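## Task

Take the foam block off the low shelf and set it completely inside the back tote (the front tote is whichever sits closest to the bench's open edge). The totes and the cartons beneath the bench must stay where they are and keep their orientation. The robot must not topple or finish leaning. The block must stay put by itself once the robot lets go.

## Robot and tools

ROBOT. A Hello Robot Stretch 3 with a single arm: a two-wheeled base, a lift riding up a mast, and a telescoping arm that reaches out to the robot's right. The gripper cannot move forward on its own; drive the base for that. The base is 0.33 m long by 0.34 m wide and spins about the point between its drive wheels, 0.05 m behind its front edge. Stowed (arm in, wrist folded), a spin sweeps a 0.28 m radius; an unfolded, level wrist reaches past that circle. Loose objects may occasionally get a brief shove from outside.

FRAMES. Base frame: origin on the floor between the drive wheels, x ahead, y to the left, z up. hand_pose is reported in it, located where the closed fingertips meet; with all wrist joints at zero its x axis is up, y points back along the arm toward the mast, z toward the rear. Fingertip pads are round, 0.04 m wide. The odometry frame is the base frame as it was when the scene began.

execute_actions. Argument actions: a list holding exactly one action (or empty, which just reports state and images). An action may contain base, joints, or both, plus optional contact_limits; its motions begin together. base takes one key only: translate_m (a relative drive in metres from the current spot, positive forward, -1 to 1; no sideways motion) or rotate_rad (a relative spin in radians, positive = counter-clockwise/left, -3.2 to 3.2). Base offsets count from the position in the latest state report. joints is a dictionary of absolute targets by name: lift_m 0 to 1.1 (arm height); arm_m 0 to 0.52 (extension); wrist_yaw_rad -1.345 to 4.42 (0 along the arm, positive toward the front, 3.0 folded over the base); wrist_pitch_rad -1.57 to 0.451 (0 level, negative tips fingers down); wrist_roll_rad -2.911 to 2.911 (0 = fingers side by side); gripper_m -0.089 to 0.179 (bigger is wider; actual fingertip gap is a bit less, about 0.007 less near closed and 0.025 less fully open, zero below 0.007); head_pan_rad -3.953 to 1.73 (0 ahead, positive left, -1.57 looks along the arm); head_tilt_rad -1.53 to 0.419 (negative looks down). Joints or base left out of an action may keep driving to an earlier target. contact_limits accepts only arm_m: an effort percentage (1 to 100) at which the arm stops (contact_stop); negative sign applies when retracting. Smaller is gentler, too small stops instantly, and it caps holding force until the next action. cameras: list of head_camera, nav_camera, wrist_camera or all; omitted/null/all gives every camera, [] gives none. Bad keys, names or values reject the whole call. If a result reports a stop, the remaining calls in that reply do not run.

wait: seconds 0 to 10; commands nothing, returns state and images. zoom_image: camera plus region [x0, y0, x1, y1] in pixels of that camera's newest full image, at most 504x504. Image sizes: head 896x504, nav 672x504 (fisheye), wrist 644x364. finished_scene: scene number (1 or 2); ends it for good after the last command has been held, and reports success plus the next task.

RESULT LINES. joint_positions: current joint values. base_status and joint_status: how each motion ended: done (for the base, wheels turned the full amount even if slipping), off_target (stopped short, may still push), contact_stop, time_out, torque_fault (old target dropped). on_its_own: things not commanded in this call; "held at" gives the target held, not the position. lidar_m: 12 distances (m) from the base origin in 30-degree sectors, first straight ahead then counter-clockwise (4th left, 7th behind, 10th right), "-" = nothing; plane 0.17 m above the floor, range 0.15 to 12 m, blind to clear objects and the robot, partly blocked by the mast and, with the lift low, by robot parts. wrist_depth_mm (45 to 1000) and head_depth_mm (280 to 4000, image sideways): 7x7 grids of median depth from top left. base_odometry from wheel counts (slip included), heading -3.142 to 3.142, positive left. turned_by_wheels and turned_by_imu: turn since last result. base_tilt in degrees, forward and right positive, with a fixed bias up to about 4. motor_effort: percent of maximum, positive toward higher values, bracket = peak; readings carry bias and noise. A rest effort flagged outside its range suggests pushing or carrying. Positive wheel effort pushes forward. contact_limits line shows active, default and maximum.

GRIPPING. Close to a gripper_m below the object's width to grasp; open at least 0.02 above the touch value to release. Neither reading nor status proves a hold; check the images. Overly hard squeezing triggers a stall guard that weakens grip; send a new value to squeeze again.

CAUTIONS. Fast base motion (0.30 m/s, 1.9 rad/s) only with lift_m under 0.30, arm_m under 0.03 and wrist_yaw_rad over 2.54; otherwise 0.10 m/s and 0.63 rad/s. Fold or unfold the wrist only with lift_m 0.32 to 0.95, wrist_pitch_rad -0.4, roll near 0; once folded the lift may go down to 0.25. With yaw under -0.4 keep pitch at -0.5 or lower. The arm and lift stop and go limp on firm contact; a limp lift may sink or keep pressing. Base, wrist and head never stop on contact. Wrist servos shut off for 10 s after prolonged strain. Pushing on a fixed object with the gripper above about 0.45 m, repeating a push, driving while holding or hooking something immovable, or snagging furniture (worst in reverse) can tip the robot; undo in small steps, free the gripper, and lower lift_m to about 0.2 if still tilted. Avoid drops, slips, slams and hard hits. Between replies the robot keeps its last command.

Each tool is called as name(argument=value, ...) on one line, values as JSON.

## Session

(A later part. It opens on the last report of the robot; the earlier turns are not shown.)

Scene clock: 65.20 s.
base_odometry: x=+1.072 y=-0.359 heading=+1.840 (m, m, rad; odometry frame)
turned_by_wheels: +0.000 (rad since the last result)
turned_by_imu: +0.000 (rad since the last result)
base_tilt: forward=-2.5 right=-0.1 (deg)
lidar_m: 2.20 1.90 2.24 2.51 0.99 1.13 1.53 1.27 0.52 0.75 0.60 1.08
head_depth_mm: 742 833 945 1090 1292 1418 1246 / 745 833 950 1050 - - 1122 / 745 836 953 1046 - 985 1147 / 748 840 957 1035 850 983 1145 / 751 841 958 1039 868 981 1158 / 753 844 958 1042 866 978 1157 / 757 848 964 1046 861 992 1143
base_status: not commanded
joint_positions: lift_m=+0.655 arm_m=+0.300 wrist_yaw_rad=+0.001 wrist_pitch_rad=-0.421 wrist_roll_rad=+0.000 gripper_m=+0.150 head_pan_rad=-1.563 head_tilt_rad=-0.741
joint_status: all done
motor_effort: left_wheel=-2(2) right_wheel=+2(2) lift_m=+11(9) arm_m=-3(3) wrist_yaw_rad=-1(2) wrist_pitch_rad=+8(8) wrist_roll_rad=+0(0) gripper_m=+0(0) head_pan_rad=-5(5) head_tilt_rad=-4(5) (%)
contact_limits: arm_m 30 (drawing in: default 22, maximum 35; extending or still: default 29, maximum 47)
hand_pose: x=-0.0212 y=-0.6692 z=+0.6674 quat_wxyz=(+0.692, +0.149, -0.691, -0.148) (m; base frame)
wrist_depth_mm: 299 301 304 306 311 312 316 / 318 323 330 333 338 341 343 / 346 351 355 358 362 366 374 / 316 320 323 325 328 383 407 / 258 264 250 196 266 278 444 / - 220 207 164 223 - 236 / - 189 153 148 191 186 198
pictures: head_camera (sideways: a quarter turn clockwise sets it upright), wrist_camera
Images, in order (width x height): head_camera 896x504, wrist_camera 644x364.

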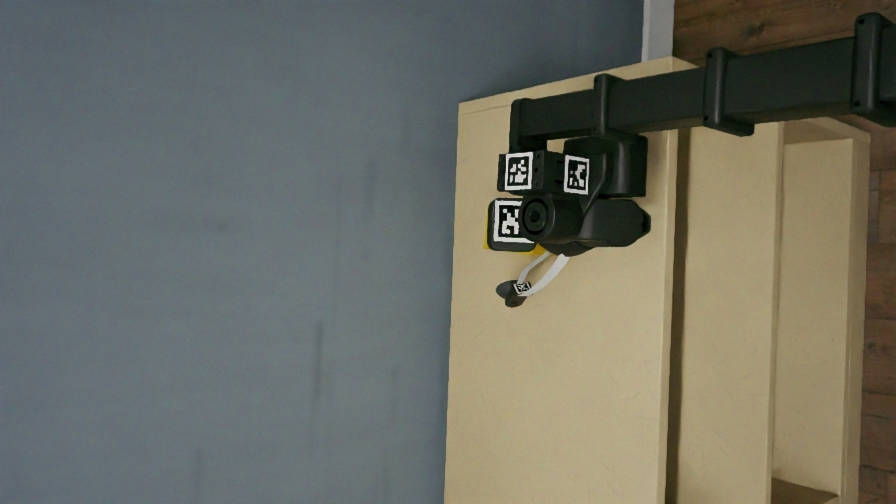

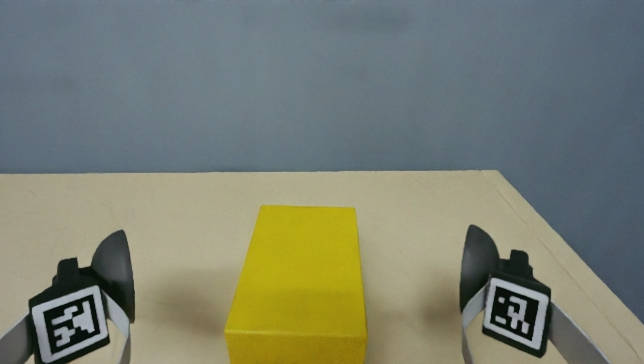

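execute_actions(actions=[{"joints": {"lift_m": 0.647}}], cameras=["wrist_camera"])

execute_actions(actions=[{"joints": {"gripper_m": 0.03}}], cameras=["wrist_camera", "head_camera"])

Scene clock: 67.10 s.
base_odometry: x=+1.072 y=-0.359 heading=+1.840 (m, m, rad; odometry frame)
turned_by_wheels: +0.000 (rad since the last result)
turned_by_imu: +0.000 (rad since the last result)
base_tilt: forward=-2.5 right=-0.2 (deg)
lidar_m: 2.20 1.90 2.24 2.52 0.99 1.13 1.53 1.27 0.52 0.75 0.61 1.08
head_depth_mm: 743 832 944 1090 1290 1422 1249 / 745 834 947 1046 917 - 1122 / 748 836 950 1038 - 984 1151 / 747 838 953 1038 852 985 1147 / 751 841 958 1041 868 982 1156 / 753 843 962 1040 864 977 1150 / 756 845 964 1043 861 999 1146
base_status: not commanded
joint_positions: lift_m=+0.647 arm_m=+0.300 wrist_yaw_rad=+0.001 wrist_pitch_rad=-0.421 wrist_roll_rad=+0.000 gripper_m=+0.150 head_pan_rad=-1.563 head_tilt_rad=-0.741
joint_status: all done
motor_effort: left_wheel=-2(2) right_wheel=+2(2) lift_m=+11(10) arm_m=-3(3) wrist_yaw_rad=-2(1) wrist_pitch_rad=+8(8) wrist_roll_rad=+0(0) gripper_m=+1(0) head_pan_rad=-4(5) head_tilt_rad=-5(5) (%)
hand_pose: x=-0.0212 y=-0.6692 z=+0.6594 quat_wxyz=(+0.692, +0.149, -0.691, -0.148) (m; base frame)
wrist_depth_mm: 301 300 304 307 307 314 315 / 321 323 328 331 333 336 343 / 345 348 355 360 362 366 375 / 298 304 307 311 312 331 409 / 246 251 239 183 253 265 443 / - 210 196 154 212 - 218 / - 181 153 143 182 177 190
pictures: wrist_camera
Images, in order (width x height): wrist_camera 644x364.

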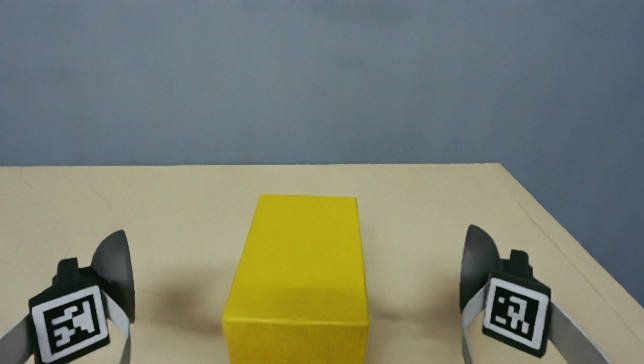

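Scene clock: 68.80 s.
base_odometry: x=+1.072 y=-0.359 heading=+1.840 (m, m, rad; odometry frame)
turned_by_wheels: +0.000 (rad since the last result)
turned_by_imu: +0.000 (rad since the last result)
base_tilt: forward=-2.4 right=-0.1 (deg)
lidar_m: 2.21 1.91 2.24 2.51 0.99 1.13 1.53 1.27 0.52 0.75 0.60 1.08
head_depth_mm: 743 832 942 1093 1295 1423 1251 / 745 833 948 1049 916 - 1125 / 747 836 952 1041 - 985 1154 / 749 839 954 1039 853 985 1144 / 751 841 957 1040 869 980 1157 / 753 846 960 1042 868 975 1158 / 756 846 966 1048 861 996 1147
base_status: not commanded
joint_positions: lift_m=+0.647 arm_m=+0.300 wrist_yaw_rad=+0.001 wrist_pitch_rad=-0.421 wrist_roll_rad=+0.000 gripper_m=+0.031 head_pan_rad=-1.563 head_tilt_rad=-0.741
joint_status: all done
motor_effort: left_wheel=-2(2) right_wheel=+2(2) lift_m=+11(11) arm_m=-3(3) wrist_yaw_rad=-2(1) wrist_pitch_rad=+7(8) wrist_roll_rad=+0(0) gripper_m=-11(85) head_pan_rad=-5(5) head_tilt_rad=-5(5) (%)
hand_pose: x=-0.0212 y=-0.6693 z=+0.6595 quat_wxyz=(+0.692, +0.148, -0.691, -0.148) (m; base frame)
wrist_depth_mm: 298 299 304 304 309 313 316 / 318 323 325 331 334 339 340 / 348 348 352 361 362 366 372 / 302 306 306 310 314 330 409 / 244 247 242 182 262 256 438 / 207 209 153 154 - 213 217 / 180 176 146 141 178 185 186
pictures: head_camera (sideways: a quarter turn clockwise sets it upright), wrist_camera
Images, in order (width x height): head_camera 896x504, wrist_camera 644x364.

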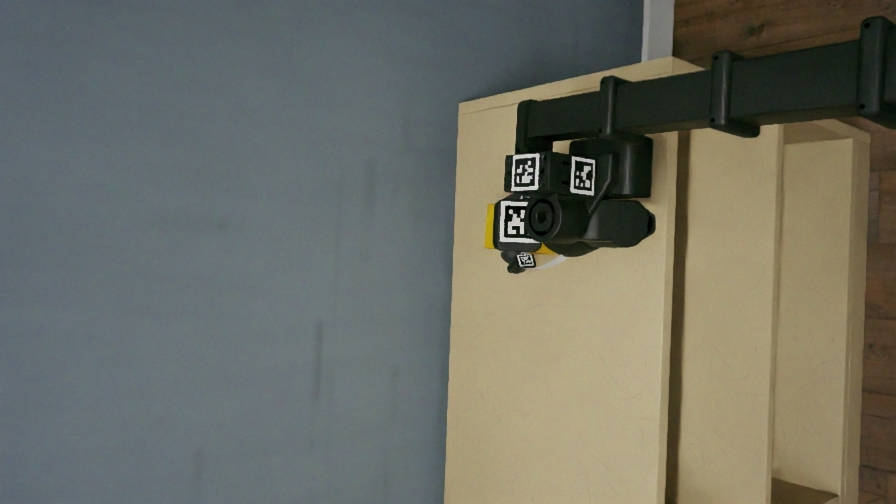

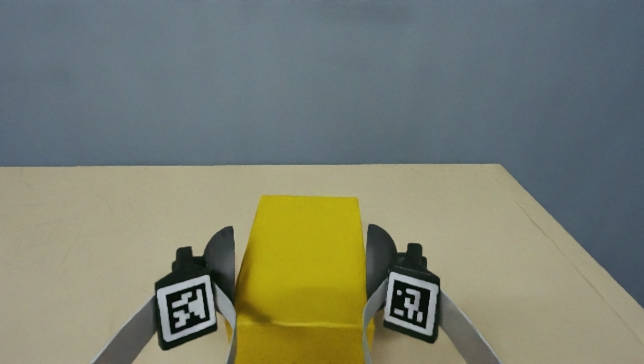

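execute_actions(actions=[{"joints": {"lift_m": 0.75}}], cameras=["wrist_camera", "head_camera"])

Scene clock: 71.43 s.
base_odometry: x=+1.072 y=-0.359 heading=+1.840 (m, m, rad; odometry frame)
turned_by_wheels: +0.000 (rad since the last result)
turned_by_imu: +0.000 (rad since the last result)
base_tilt: forward=-2.5 right=-0.1 (deg)
lidar_m: 2.20 1.91 2.24 2.52 0.98 1.13 1.53 1.26 0.52 0.75 0.60 1.08
head_depth_mm: 744 833 945 1086 1262 - - / 743 836 945 1027 - 948 1162 / 747 838 952 - 832 985 1150 / 750 840 950 1035 851 982 1149 / 752 842 958 1041 869 979 1162 / 752 845 965 1040 865 978 1154 / 756 846 961 1049 861 995 1146
base_status: not commanded
joint_positions: lift_m=+0.750 arm_m=+0.300 wrist_yaw_rad=+0.001 wrist_pitch_rad=-0.421 wrist_roll_rad=+0.000 gripper_m=+0.031 head_pan_rad=-1.563 head_tilt_rad=-0.741
joint_status: all done
motor_effort: left_wheel=-2(2) right_wheel=+2(2) lift_m=+25(26) arm_m=-2(3) wrist_yaw_rad=-2(1) wrist_pitch_rad=+7(7) wrist_roll_rad=+0(0) gripper_m=-11(11) head_pan_rad=-4(5) head_tilt_rad=-5(5) (%)
hand_pose: x=-0.0212 y=-0.6693 z=+0.7615 quat_wxyz=(+0.692, +0.148, -0.691, -0.148) (m; base frame)
wrist_depth_mm: 297 301 305 308 308 313 316 / 323 326 325 332 336 337 339 / 344 349 358 355 364 367 373 / 378 386 387 390 398 403 408 / 412 417 407 184 420 447 454 / 335 336 153 155 - 470 511 / 290 288 145 141 288 304 577
pictures: head_camera (sideways: a quarter turn clockwise sets it upright), wrist_camera
Images, in order (width x height): head_camera 896x504, wrist_camera 644x364.

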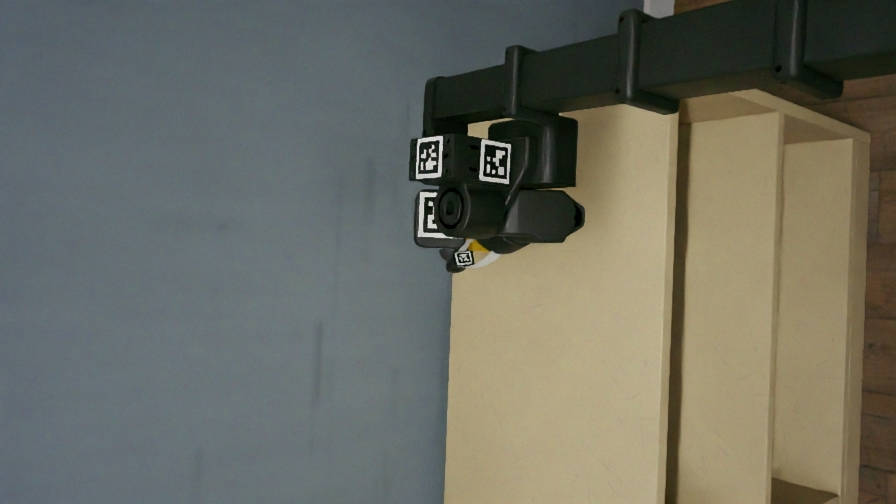

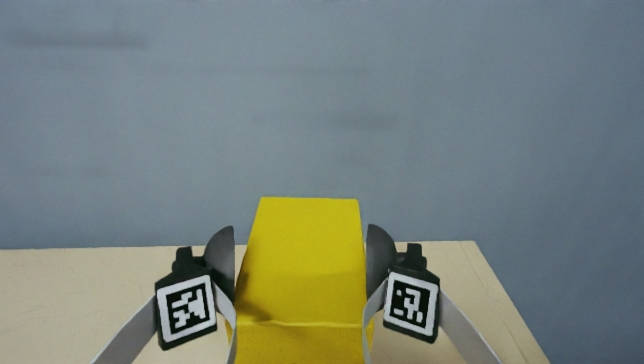

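execute_actions(actions=[{"joints": {"arm_m": 0.0, "lift_m": 0.9, "head_pan_rad": -2.7, "head_tilt_rad": -0.5}}])

Scene clock: 75.73 s.
base_odometry: x=+1.072 y=-0.359 heading=+1.840 (m, m, rad; odometry frame)
turned_by_wheels: +0.000 (rad since the last result)
turned_by_imu: +0.000 (rad since the last result)
base_tilt: forward=-2.5 right=-0.2 (deg)
lidar_m: 2.21 1.91 2.24 2.52 0.99 1.13 1.53 1.26 0.52 0.75 0.61 1.08
head_depth_mm: 1302 1391 1493 1609 1738 1709 1403 / 1359 1452 1561 1680 1833 1718 1399 / 1421 1523 1655 1787 1938 1703 1391 / 1486 1603 1735 1885 2017 1690 1392 / 1448 1551 1682 1834 1972 1671 1376 / 1237 1321 1411 1535 1658 1646 1431 / 1091 1156 1228 1309 1416 1508 -
base_status: not commanded
joint_positions: lift_m=+0.899 arm_m=+0.001 wrist_yaw_rad=+0.001 wrist_pitch_rad=-0.421 wrist_roll_rad=+0.000 gripper_m=+0.031 head_pan_rad=-2.693 head_tilt_rad=-0.507
joint_status: all done
joint sent to its limit — the command would take arm_m past its lower limit, so that joint was sent only as far as its limit.
motor_effort: left_wheel=-2(2) right_wheel=+2(2) lift_m=+26(27) arm_m=-3(3) wrist_yaw_rad=-1(2) wrist_pitch_rad=+7(7) wrist_roll_rad=+0(0) gripper_m=-11(11) head_pan_rad=-4(58) head_tilt_rad=+4(22) (%)
hand_pose: x=-0.0212 y=-0.3704 z=+0.9115 quat_wxyz=(+0.692, +0.148, -0.691, -0.148) (m; base frame)
wrist_depth_mm: 556 562 587 577 584 587 583 / 616 602 617 617 634 619 620 / 664 663 655 675 684 677 689 / 716 704 722 707 737 751 774 / 617 636 600 184 817 853 845 / 530 531 154 154 - 947 931 / 453 443 146 141 451 - -
pictures: head_camera (sideways: a quarter turn clockwise sets it upright), nav_camera (sideways: a quarter turn counterclockwise sets it upright), wrist_camera
Images, in order (width x height): head_camera 896x504, nav_camera 672x504, wrist_camera 644x364.

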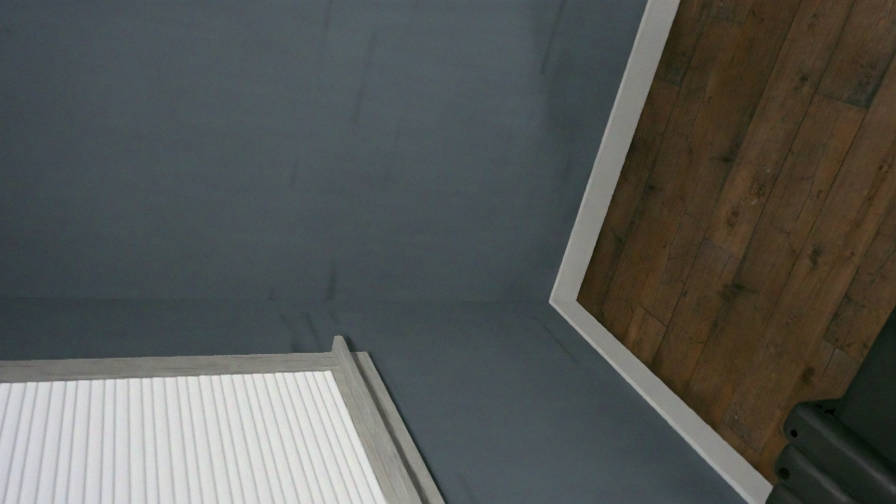

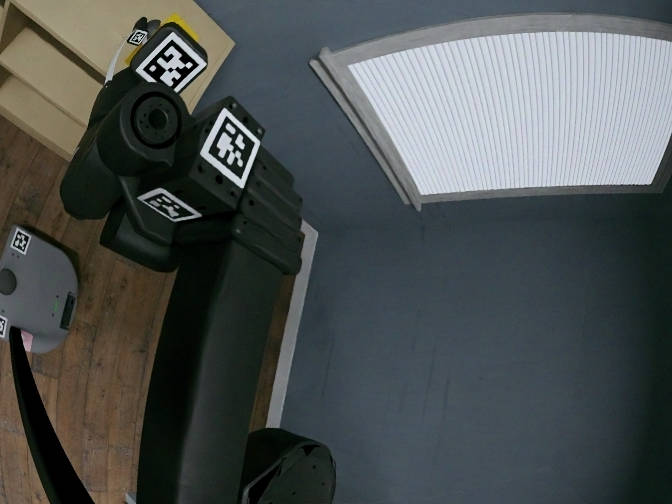

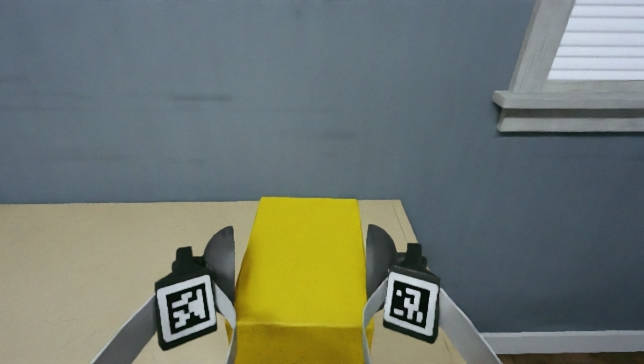

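execute_actions(actions=[{"joints": {"head_pan_rad": -3.75, "head_tilt_rad": -0.35}}], cameras=["head_camera", "nav_camera"])

Scene clock: 77.50 s.
base_odometry: x=+1.072 y=-0.359 heading=+1.840 (m, m, rad; odometry frame)
turned_by_wheels: +0.000 (rad since the last result)
turned_by_imu: +0.000 (rad since the last result)
base_tilt: forward=-2.5 right=-0.1 (deg)
lidar_m: 2.20 1.90 2.24 2.51 0.99 1.13 1.53 1.27 0.52 0.75 0.60 1.08
head_depth_mm: 2023 2182 2258 1338 2140 1690 1350 / 1870 2003 2123 1321 1065 1115 - / 1744 1851 1955 1310 2196 - - / 1631 1723 1829 1551 2068 - - / 1540 1616 1707 1720 1862 - - / 1442 1522 1611 1703 1814 1893 - / 1377 1436 1508 1599 1693 1780 -
base_status: not commanded
joint_positions: lift_m=+0.899 arm_m=+0.001 wrist_yaw_rad=+0.001 wrist_pitch_rad=-0.421 wrist_roll_rad=+0.000 gripper_m=+0.031 head_pan_rad=-3.743 head_tilt_rad=-0.359
joint_status: all done
motor_effort: left_wheel=-2(2) right_wheel=+2(2) lift_m=+26(26) arm_m=-3(3) wrist_yaw_rad=-1(1) wrist_pitch_rad=+8(7) wrist_roll_rad=+0(0) gripper_m=-11(11) head_pan_rad=-5(57) head_tilt_rad=+4(18) (%)
hand_pose: x=-0.0212 y=-0.3704 z=+0.9115 quat_wxyz=(+0.692, +0.148, -0.691, -0.148) (m; base frame)
wrist_depth_mm: 562 563 569 575 580 582 586 / 603 609 610 628 625 617 630 / 651 650 661 668 676 683 677 / 710 715 724 723 742 759 745 / 602 614 592 183 793 831 849 / 517 523 153 154 - 937 931 / 453 444 145 142 455 - -
pictures: head_camera (sideways: a quarter turn clockwise sets it upright), nav_camera (sideways: a quarter turn counterclockwise sets it upright)
Images, in order (width x height): head_camera 896x504, nav_camera 672x504.

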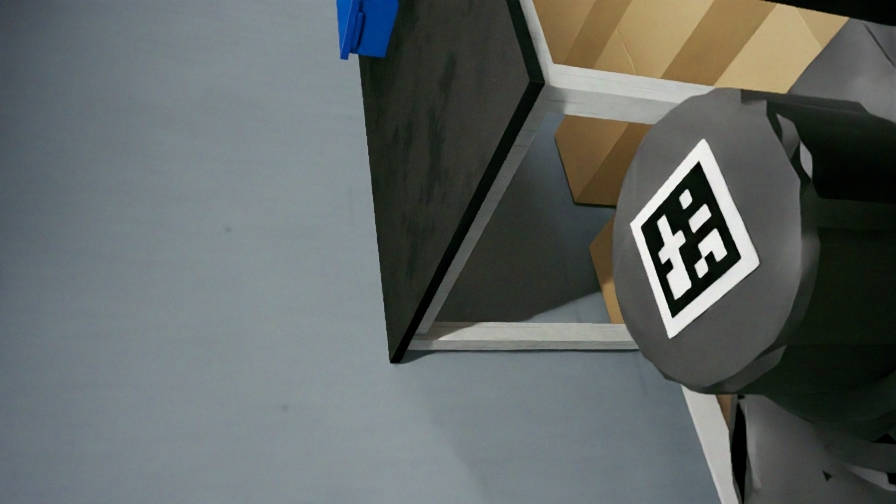

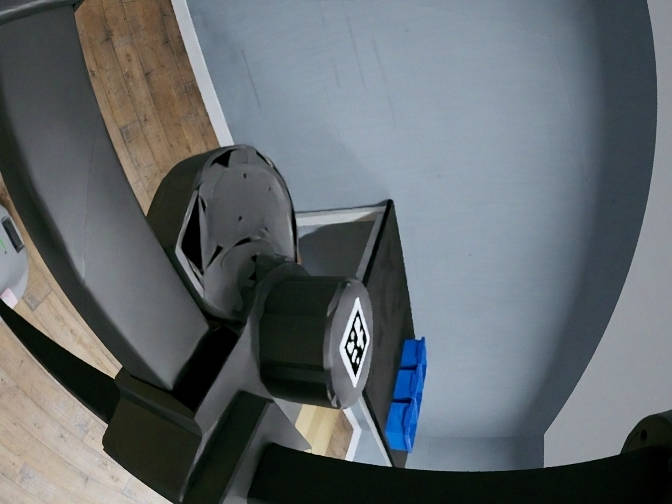

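execute_actions(actions=[{"base": {"rotate_rad": -1.36}, "joints": {"lift_m": 1.09, "wrist_pitch_rad": -0.1, "head_pan_rad": -2.5, "head_tilt_rad": -0.4}}])

Scene clock: 89.77 s.
base_odometry: x=+1.072 y=-0.359 heading=+0.480 (m, m, rad; odometry frame)
turned_by_wheels: -1.360 (rad since the last result)
turned_by_imu: -1.356 (rad since the last result)
base_tilt: forward=-2.5 right=-0.1 (deg)
lidar_m: 0.86 0.60 1.08 2.20 2.07 2.92 1.41 0.99 1.45 1.53 1.06 0.52
head_depth_mm: 2369 - - - - 1639 1542 / 2115 - - - - 1667 1451 / 1931 - - - - 1229 1312 / 1780 - - - 1847 1537 1464 / 1642 - - - 1925 1681 1512 / 1521 - - - 1892 - 1466 / 1415 - - - 1754 - 1419
base_status: done
joint_positions: lift_m=+1.089 arm_m=+0.001 wrist_yaw_rad=+0.001 wrist_pitch_rad=-0.128 wrist_roll_rad=+0.000 gripper_m=+0.031 head_pan_rad=-2.507 head_tilt_rad=-0.395
joint_status: all done
motor_effort: left_wheel=+3(7) right_wheel=-3(5) lift_m=+25(26) arm_m=-2(3) wrist_yaw_rad=-2(1) wrist_pitch_rad=+10(11) wrist_roll_rad=+0(0) gripper_m=-11(11) head_pan_rad=+4(57) head_tilt_rad=-2(8) (%)
hand_pose: x=-0.0211 y=-0.3975 z=+1.1717 quat_wxyz=(+0.706, +0.046, -0.705, -0.045) (m; base frame)
wrist_depth_mm: 860 - - - - - - / 888 - - - - - - / 887 - - - - - - / 899 - - - - - - / 910 - - 184 - - - / 912 - 154 154 - - - / 940 - 145 141 - - -
pictures: head_camera (sideways: a quarter turn clockwise sets it upright), nav_camera (sideways: a quarter turn counterclockwise sets it upright), wrist_camera
Images, in order (width x height): head_camera 896x504, nav_camera 672x504, wrist_camera 644x364.

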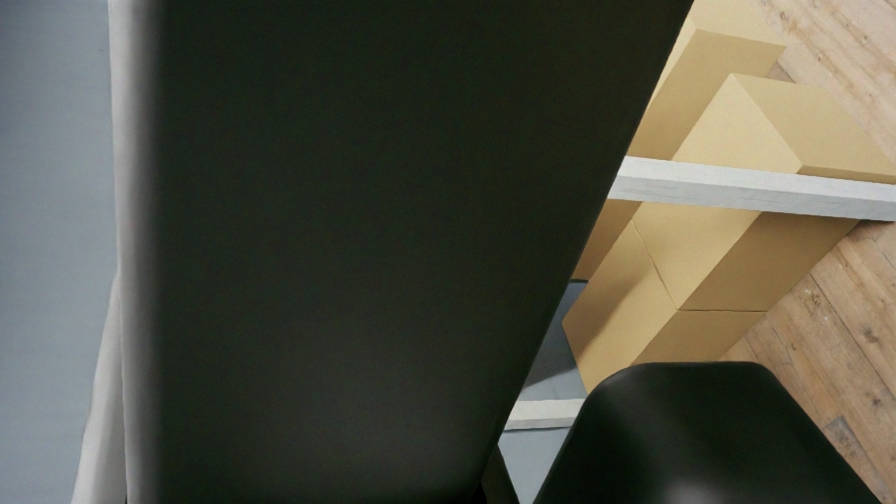

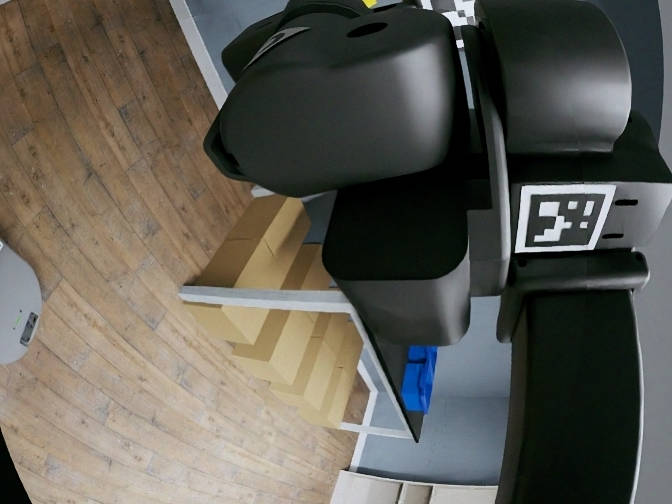

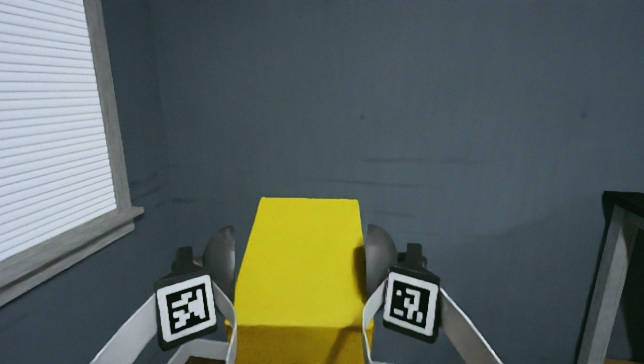

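execute_actions(actions=[{"base": {"translate_m": -1.0}, "joints": {"head_pan_rad": -1.9, "head_tilt_rad": -0.5}}])

Scene clock: 101.93 s.
base_odometry: x=+0.186 y=-0.821 heading=+0.480 (m, m, rad; odometry frame)
turned_by_wheels: +0.000 (rad since the last result)
turned_by_imu: -0.003 (rad since the last result)
base_tilt: forward=-2.5 right=-0.1 (deg)
lidar_m: 1.46 1.86 2.42 1.78 2.00 2.64 0.97 0.51 0.42 0.42 0.49 1.87
head_depth_mm: - - - - - - 1092 / - - - - - - 1066 / - - - - - - 1334 / - - - - - - 1331 / 1143 - - - - - - / 1133 - - - - - - / 1121 - - - - - 1312
base_status: done
joint_positions: lift_m=+1.089 arm_m=+0.001 wrist_yaw_rad=+0.001 wrist_pitch_rad=-0.128 wrist_roll_rad=+0.000 gripper_m=+0.031 head_pan_rad=-1.907 head_tilt_rad=-0.494
joint_status: all done
motor_effort: left_wheel=+3(4) right_wheel=-2(6) lift_m=+26(26) arm_m=-3(3) wrist_yaw_rad=-1(1) wrist_pitch_rad=+10(10) wrist_roll_rad=+0(0) gripper_m=-11(11) head_pan_rad=+4(51) head_tilt_rad=-4(13) (%)
hand_pose: x=-0.0211 y=-0.3975 z=+1.1717 quat_wxyz=(+0.706, +0.046, -0.705, -0.045) (m; base frame)
wrist_depth_mm: - - - - 979 944 923 / - - - - - 976 929 / - - - - - - 971 / - - - - - - - / - - - 184 878 816 823 / - - 154 154 - 607 617 / - - 145 141 466 483 485
pictures: head_camera (sideways: a quarter turn clockwise sets it upright), nav_camera (sideways: a quarter turn counterclockwise sets it upright), wrist_camera
Images, in order (width x height): head_camera 896x504, nav_camera 672x504, wrist_camera 644x364.

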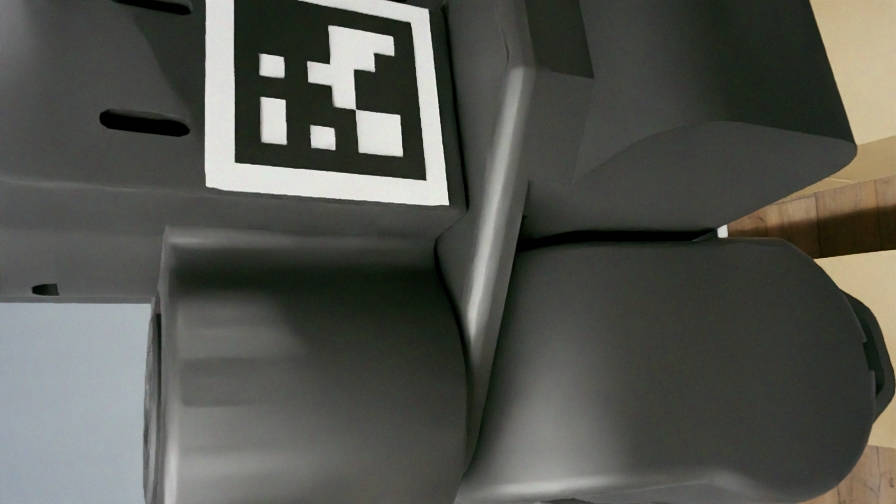

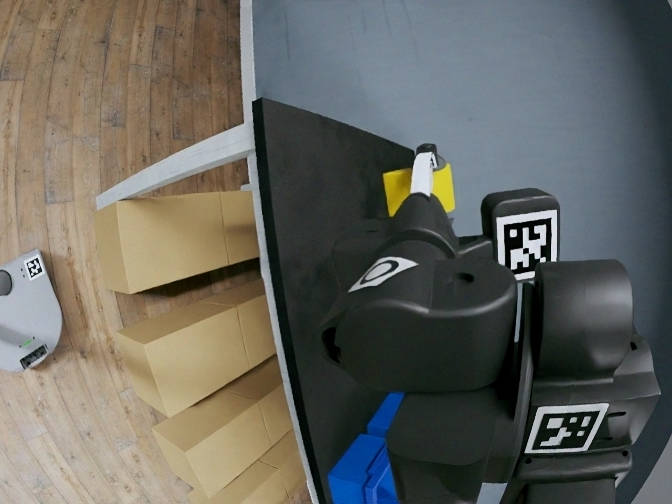

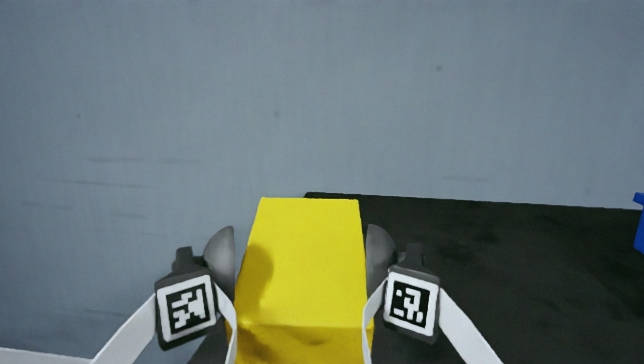

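execute_actions(actions=[{"base": {"translate_m": -0.45}, "joints": {"head_pan_rad": -1.2, "head_tilt_rad": -0.9}}])

Scene clock: 109.17 s.
base_odometry: x=-0.213 y=-1.029 heading=+0.481 (m, m, rad; odometry frame)
turned_by_wheels: +0.000 (rad since the last result)
turned_by_imu: -0.001 (rad since the last result)
base_tilt: forward=-2.6 right=-0.1 (deg)
lidar_m: 1.90 2.26 1.88 1.87 2.10 2.25 0.83 0.46 0.34 0.34 0.47 0.60
head_depth_mm: 1021 757 603 502 1119 1037 935 / 1012 753 602 500 1186 1035 952 / 1004 751 599 522 1439 1049 1103 / 995 746 595 1279 1206 1280 1152 / 1357 739 593 1335 1171 1167 1158 / 1527 736 607 1722 1166 1250 1150 / 1707 731 641 1031 1387 1289 1147
base_status: done
joint_positions: lift_m=+1.089 arm_m=+0.001 wrist_yaw_rad=+0.001 wrist_pitch_rad=-0.128 wrist_roll_rad=+0.000 gripper_m=+0.031 head_pan_rad=-1.207 head_tilt_rad=-0.889
joint_status: all done
motor_effort: left_wheel=+3(4) right_wheel=-2(6) lift_m=+26(25) arm_m=-3(3) wrist_yaw_rad=-1(1) wrist_pitch_rad=+10(10) wrist_roll_rad=+0(0) gripper_m=-11(12) head_pan_rad=+4(56) head_tilt_rad=-5(28) (%)
hand_pose: x=-0.0211 y=-0.3975 z=+1.1717 quat_wxyz=(+0.706, +0.046, -0.705, -0.045) (m; base frame)
wrist_depth_mm: - - 976 960 909 888 823 / - - - 984 947 881 866 / - - - - 929 945 886 / - - - - - 957 901 / - 811 804 184 782 535 577 / 593 601 153 154 - 508 496 / 483 466 145 141 463 314 323
pictures: head_camera (sideways: a quarter turn clockwise sets it upright), nav_camera (sideways: a quarter turn counterclockwise sets it upright), wrist_camera
Images, in order (width x height): head_camera 896x504, nav_camera 672x504, wrist_camera 644x364.

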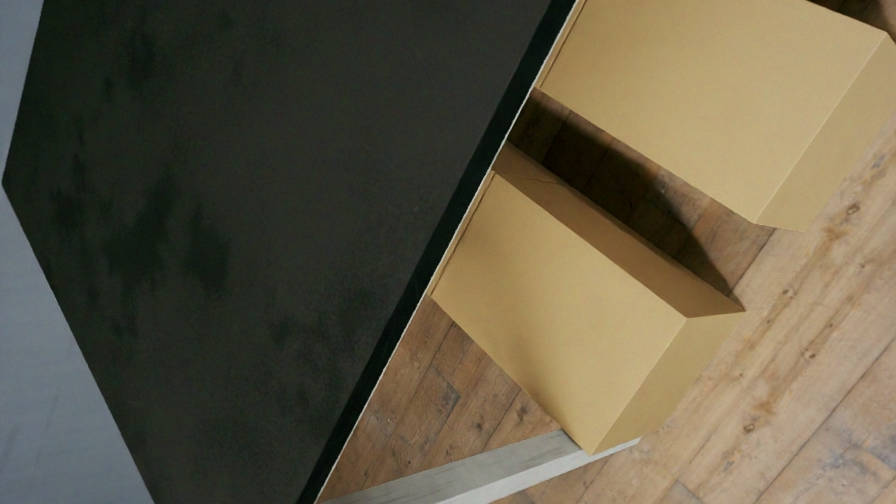

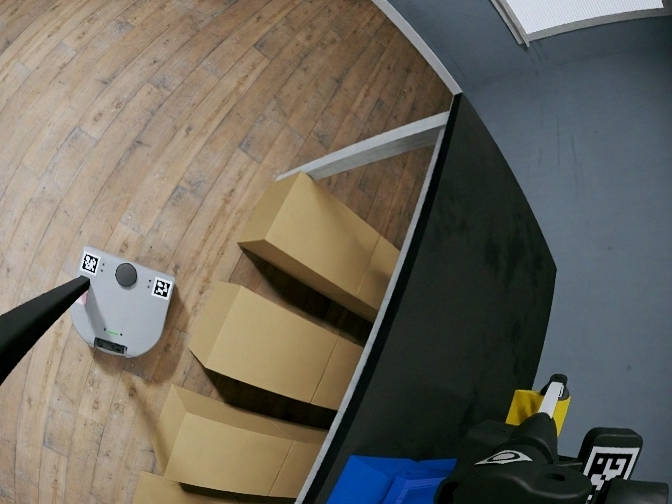

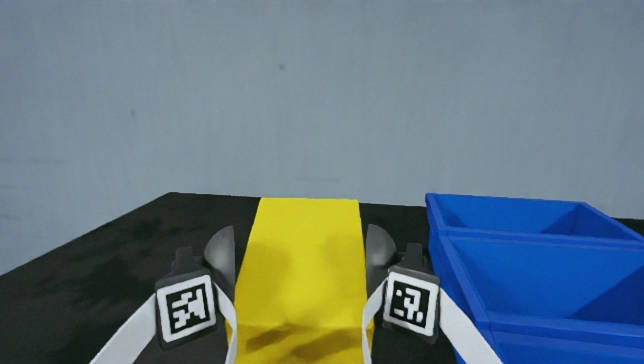

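zoom_image(camera="wrist_camera", region=[380, 164, 644, 364])

zoom_image(camera="nav_camera", region=[260, 340, 560, 504])

Region (380, 164, 644, 364) of wrist_camera's 644x364 image, scaled by 1.909; it fills the top 382 rows of this view, and the rest is white.

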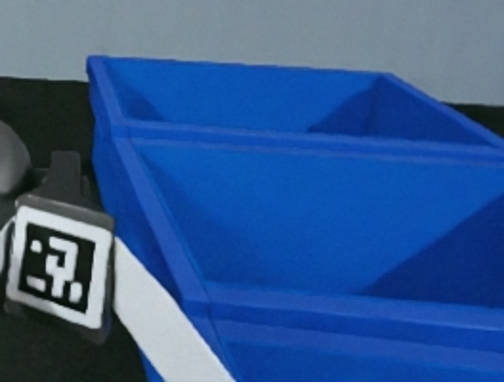

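Region (260, 340, 560, 504) of nav_camera's 672x504 image, scaled by 1.680, with more detail than that image has; it fills the top 276 rows of this view, and the rest is white.

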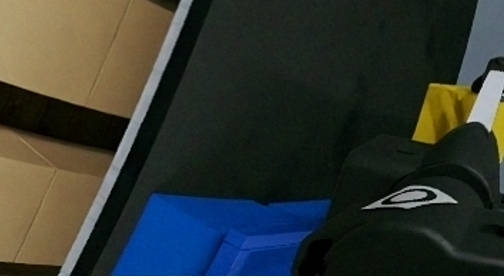

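execute_actions(actions=[{"base": {"translate_m": -0.2}, "joints": {"head_pan_rad": -1.57, "head_tilt_rad": -1.2}}])

Scene clock: 120.83 s.
base_odometry: x=-0.391 y=-1.121 heading=+0.481 (m, m, rad; odometry frame)
turned_by_wheels: +0.000 (rad since the last result)
turned_by_imu: -0.001 (rad since the last result)
base_tilt: forward=-2.5 right=-0.2 (deg)
lidar_m: 2.09 2.46 1.92 1.91 2.15 2.08 0.69 0.36 0.32 0.31 0.33 0.60
head_depth_mm: - - 429 1119 1038 1205 1133 / - - 438 1146 1050 1221 - / - 385 444 1400 1307 1240 - / 432 392 459 1113 1259 1244 - / 365 462 1170 1112 1241 1207 1121 / 530 474 1431 1127 1268 1200 1117 / 530 474 1225 1289 1301 1200 1118
base_status: done
joint_positions: lift_m=+1.089 arm_m=+0.001 wrist_yaw_rad=+0.001 wrist_pitch_rad=-0.128 wrist_roll_rad=+0.000 gripper_m=+0.031 head_pan_rad=-1.563 head_tilt_rad=-1.185
joint_status: all done
motor_effort: left_wheel=+3(4) right_wheel=-2(6) lift_m=+26(25) arm_m=-3(3) wrist_yaw_rad=-1(2) wrist_pitch_rad=+10(10) wrist_roll_rad=+0(0) gripper_m=-11(11) head_pan_rad=-5(41) head_tilt_rad=-8(30) (%)
hand_pose: x=-0.0211 y=-0.3975 z=+1.1717 quat_wxyz=(+0.706, +0.046, -0.705, -0.045) (m; base frame)
wrist_depth_mm: - 968 929 909 866 833 813 / - - 944 936 880 873 833 / - - - 963 918 890 870 / - - - - 960 943 865 / 801 803 798 184 686 678 809 / 609 613 153 154 - 481 609 / 480 476 145 141 313 344 352
pictures: head_camera (sideways: a quarter turn clockwise sets it upright), nav_camera (sideways: a quarter turn counterclockwise sets it upright), wrist_camera
Images, in order (width x height): head_camera 896x504, nav_camera 672x504, wrist_camera 644x364.

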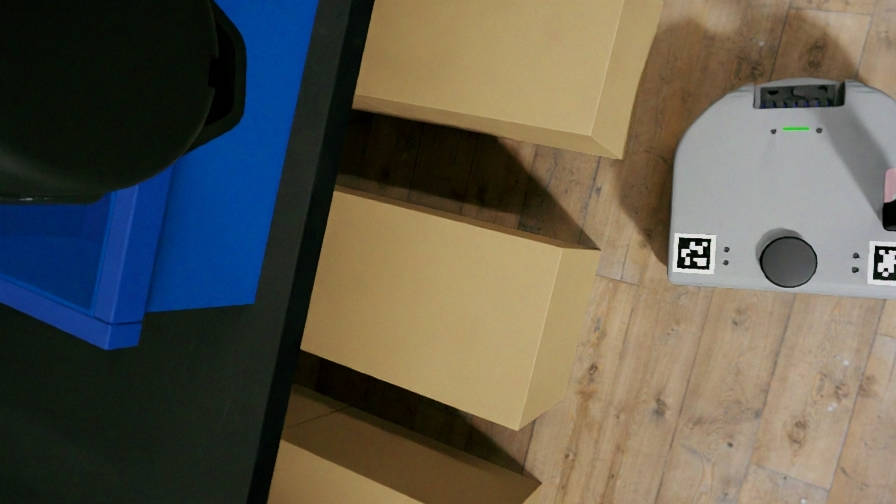

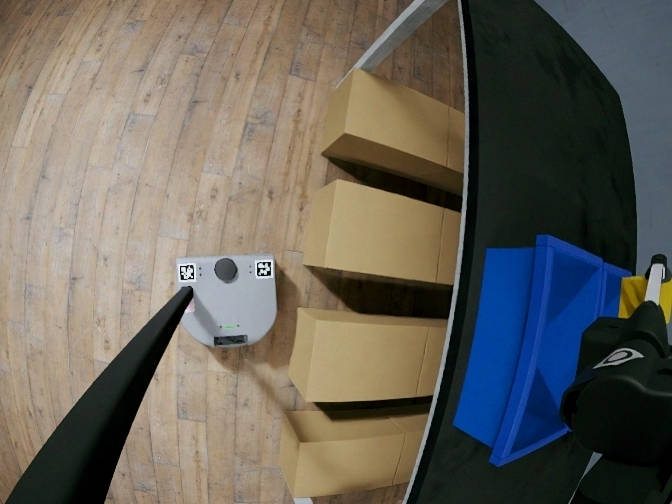

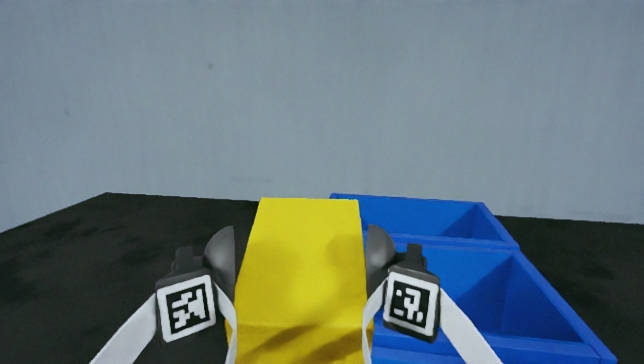

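execute_actions(actions=[{"base": {"rotate_rad": -0.21}}])

Scene clock: 123.53 s.
base_odometry: x=-0.391 y=-1.121 heading=+0.271 (m, m, rad; odometry frame)
turned_by_wheels: -0.210 (rad since the last result)
turned_by_imu: -0.209 (rad since the last result)
base_tilt: forward=-2.5 right=-0.1 (deg)
lidar_m: 2.50 2.20 1.98 1.92 1.99 2.08 1.96 0.43 0.32 0.31 0.31 0.42
head_depth_mm: - - 442 1120 1065 1214 1126 / - - 445 1118 1066 1220 - / - 389 444 1155 1258 1246 - / 481 379 445 1399 1304 1247 - / 485 381 447 1111 1098 1211 1124 / 450 383 450 1105 1114 1202 1122 / 363 461 453 1364 1255 1198 1117
base_status: done
joint_positions: lift_m=+1.089 arm_m=+0.001 wrist_yaw_rad=+0.001 wrist_pitch_rad=-0.128 wrist_roll_rad=+0.000 gripper_m=+0.031 head_pan_rad=-1.563 head_tilt_rad=-1.185
joint_status: not commanded
motor_effort: left_wheel=+3(8) right_wheel=-3(6) lift_m=+25(26) arm_m=-3(3) wrist_yaw_rad=-1(1) wrist_pitch_rad=+10(10) wrist_roll_rad=+0(0) gripper_m=-11(12) head_pan_rad=-5(5) head_tilt_rad=-8(7) (%)
hand_pose: x=-0.0211 y=-0.3975 z=+1.1717 quat_wxyz=(+0.706, +0.046, -0.705, -0.045) (m; base frame)
wrist_depth_mm: 848 866 872 903 896 890 907 / 894 908 918 906 936 909 981 / 938 914 939 963 957 985 - / 957 974 967 - - - - / 801 815 568 185 821 800 822 / 600 594 153 155 - 602 613 / 474 472 145 141 296 488 485
pictures: head_camera (sideways: a quarter turn clockwise sets it upright), nav_camera (sideways: a quarter turn counterclockwise sets it upright), wrist_camera
Images, in order (width x height): head_camera 896x504, nav_camera 672x504, wrist_camera 644x364.

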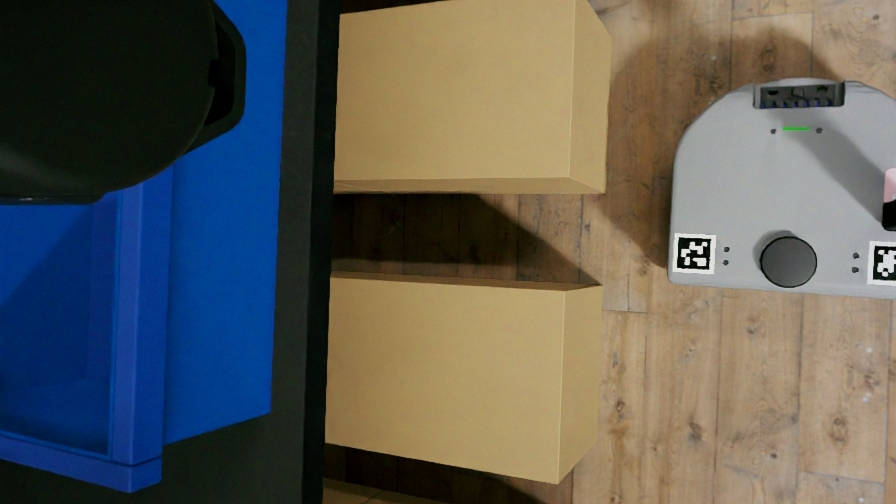

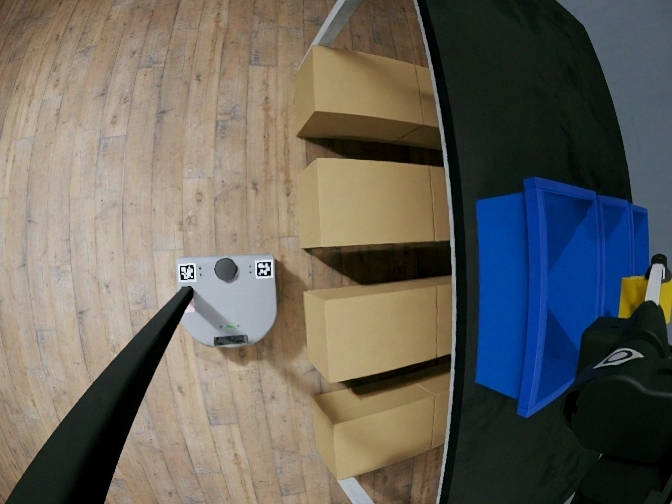

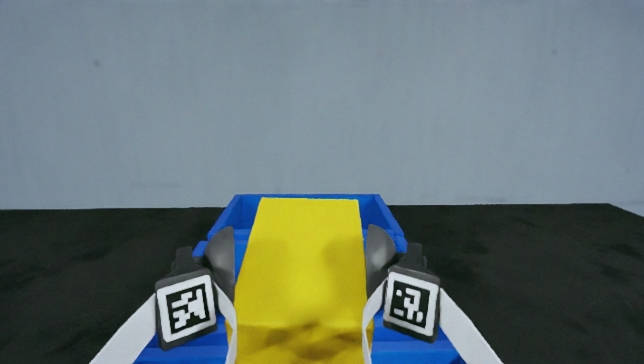

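execute_actions(actions=[{"joints": {"arm_m": 0.40, "wrist_pitch_rad": -0.3, "head_tilt_rad": -0.6}, "contact_limits": {"arm_m": 20}}])

Scene clock: 129.53 s.
base_odometry: x=-0.391 y=-1.121 heading=+0.271 (m, m, rad; odometry frame)
turned_by_wheels: +0.000 (rad since the last result)
turned_by_imu: +0.000 (rad since the last result)
base_tilt: forward=-2.6 right=-0.1 (deg)
lidar_m: 2.49 2.20 1.99 1.91 1.98 2.07 1.96 0.43 0.32 0.31 0.31 0.42
head_depth_mm: 1055 1131 1061 534 444 420 1016 / - 1159 736 542 558 422 1012 / - - 738 546 555 421 1031 / 1033 1120 736 547 551 418 1271 / 1034 1143 734 547 550 418 1019 / 1036 1142 1006 532 442 420 998 / 1039 1146 1002 706 406 435 994
base_status: not commanded
joint_positions: lift_m=+1.089 arm_m=+0.400 wrist_yaw_rad=+0.001 wrist_pitch_rad=-0.317 wrist_roll_rad=+0.000 gripper_m=+0.031 head_pan_rad=-1.563 head_tilt_rad=-0.606
joint_status: all done
motor_effort: left_wheel=+3(3) right_wheel=-3(3) lift_m=+25(25) arm_m=+3(2) wrist_yaw_rad=-1(1) wrist_pitch_rad=+6(10) wrist_roll_rad=+0(0) gripper_m=-12(11) head_pan_rad=-4(5) head_tilt_rad=+3(31) (%)
contact_limits: arm_m 20 (drawing in: default 22, maximum 35; extending or still: default 29, maximum 47)
hand_pose: x=-0.0212 y=-0.7806 z=+1.1253 quat_wxyz=(+0.698, +0.112, -0.698, -0.112) (m; base frame)
wrist_depth_mm: 501 516 508 521 523 531 536 / 531 537 540 553 550 556 568 / 570 569 573 591 593 611 615 / 615 615 621 625 629 646 646 / 544 530 334 183 567 540 556 / 433 294 154 154 - 436 451 / 359 259 146 142 347 254 378
pictures: head_camera (sideways: a quarter turn clockwise sets it upright), nav_camera (sideways: a quarter turn counterclockwise sets it upright), wrist_camera
Images, in order (width x height): head_camera 896x504, nav_camera 672x504, wrist_camera 644x364.

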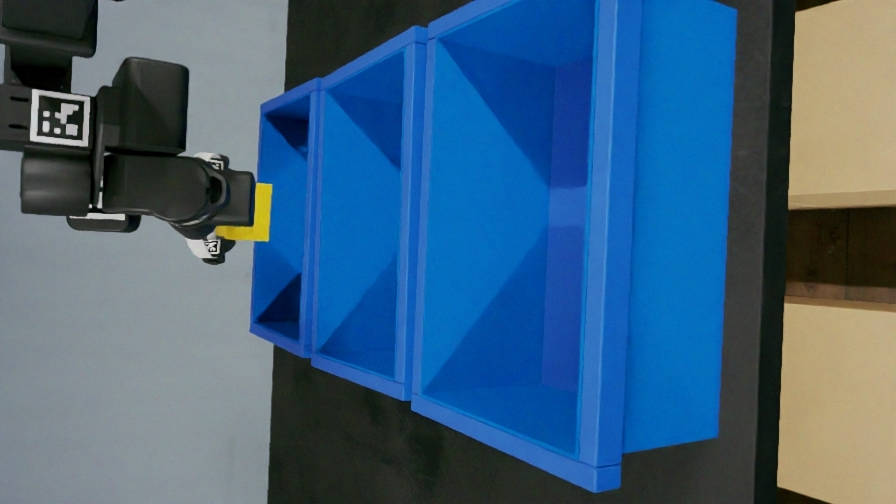

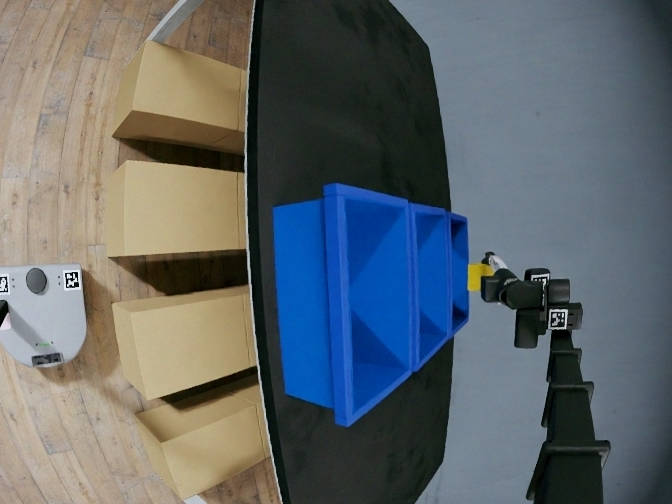

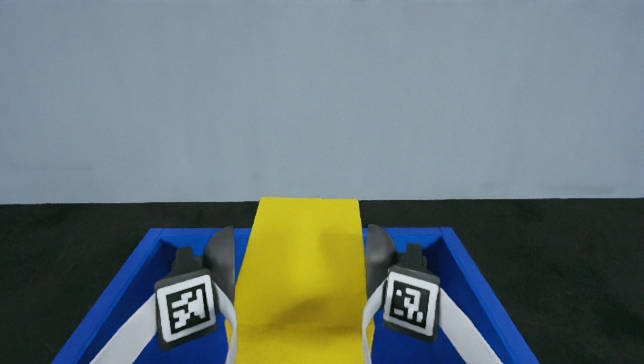

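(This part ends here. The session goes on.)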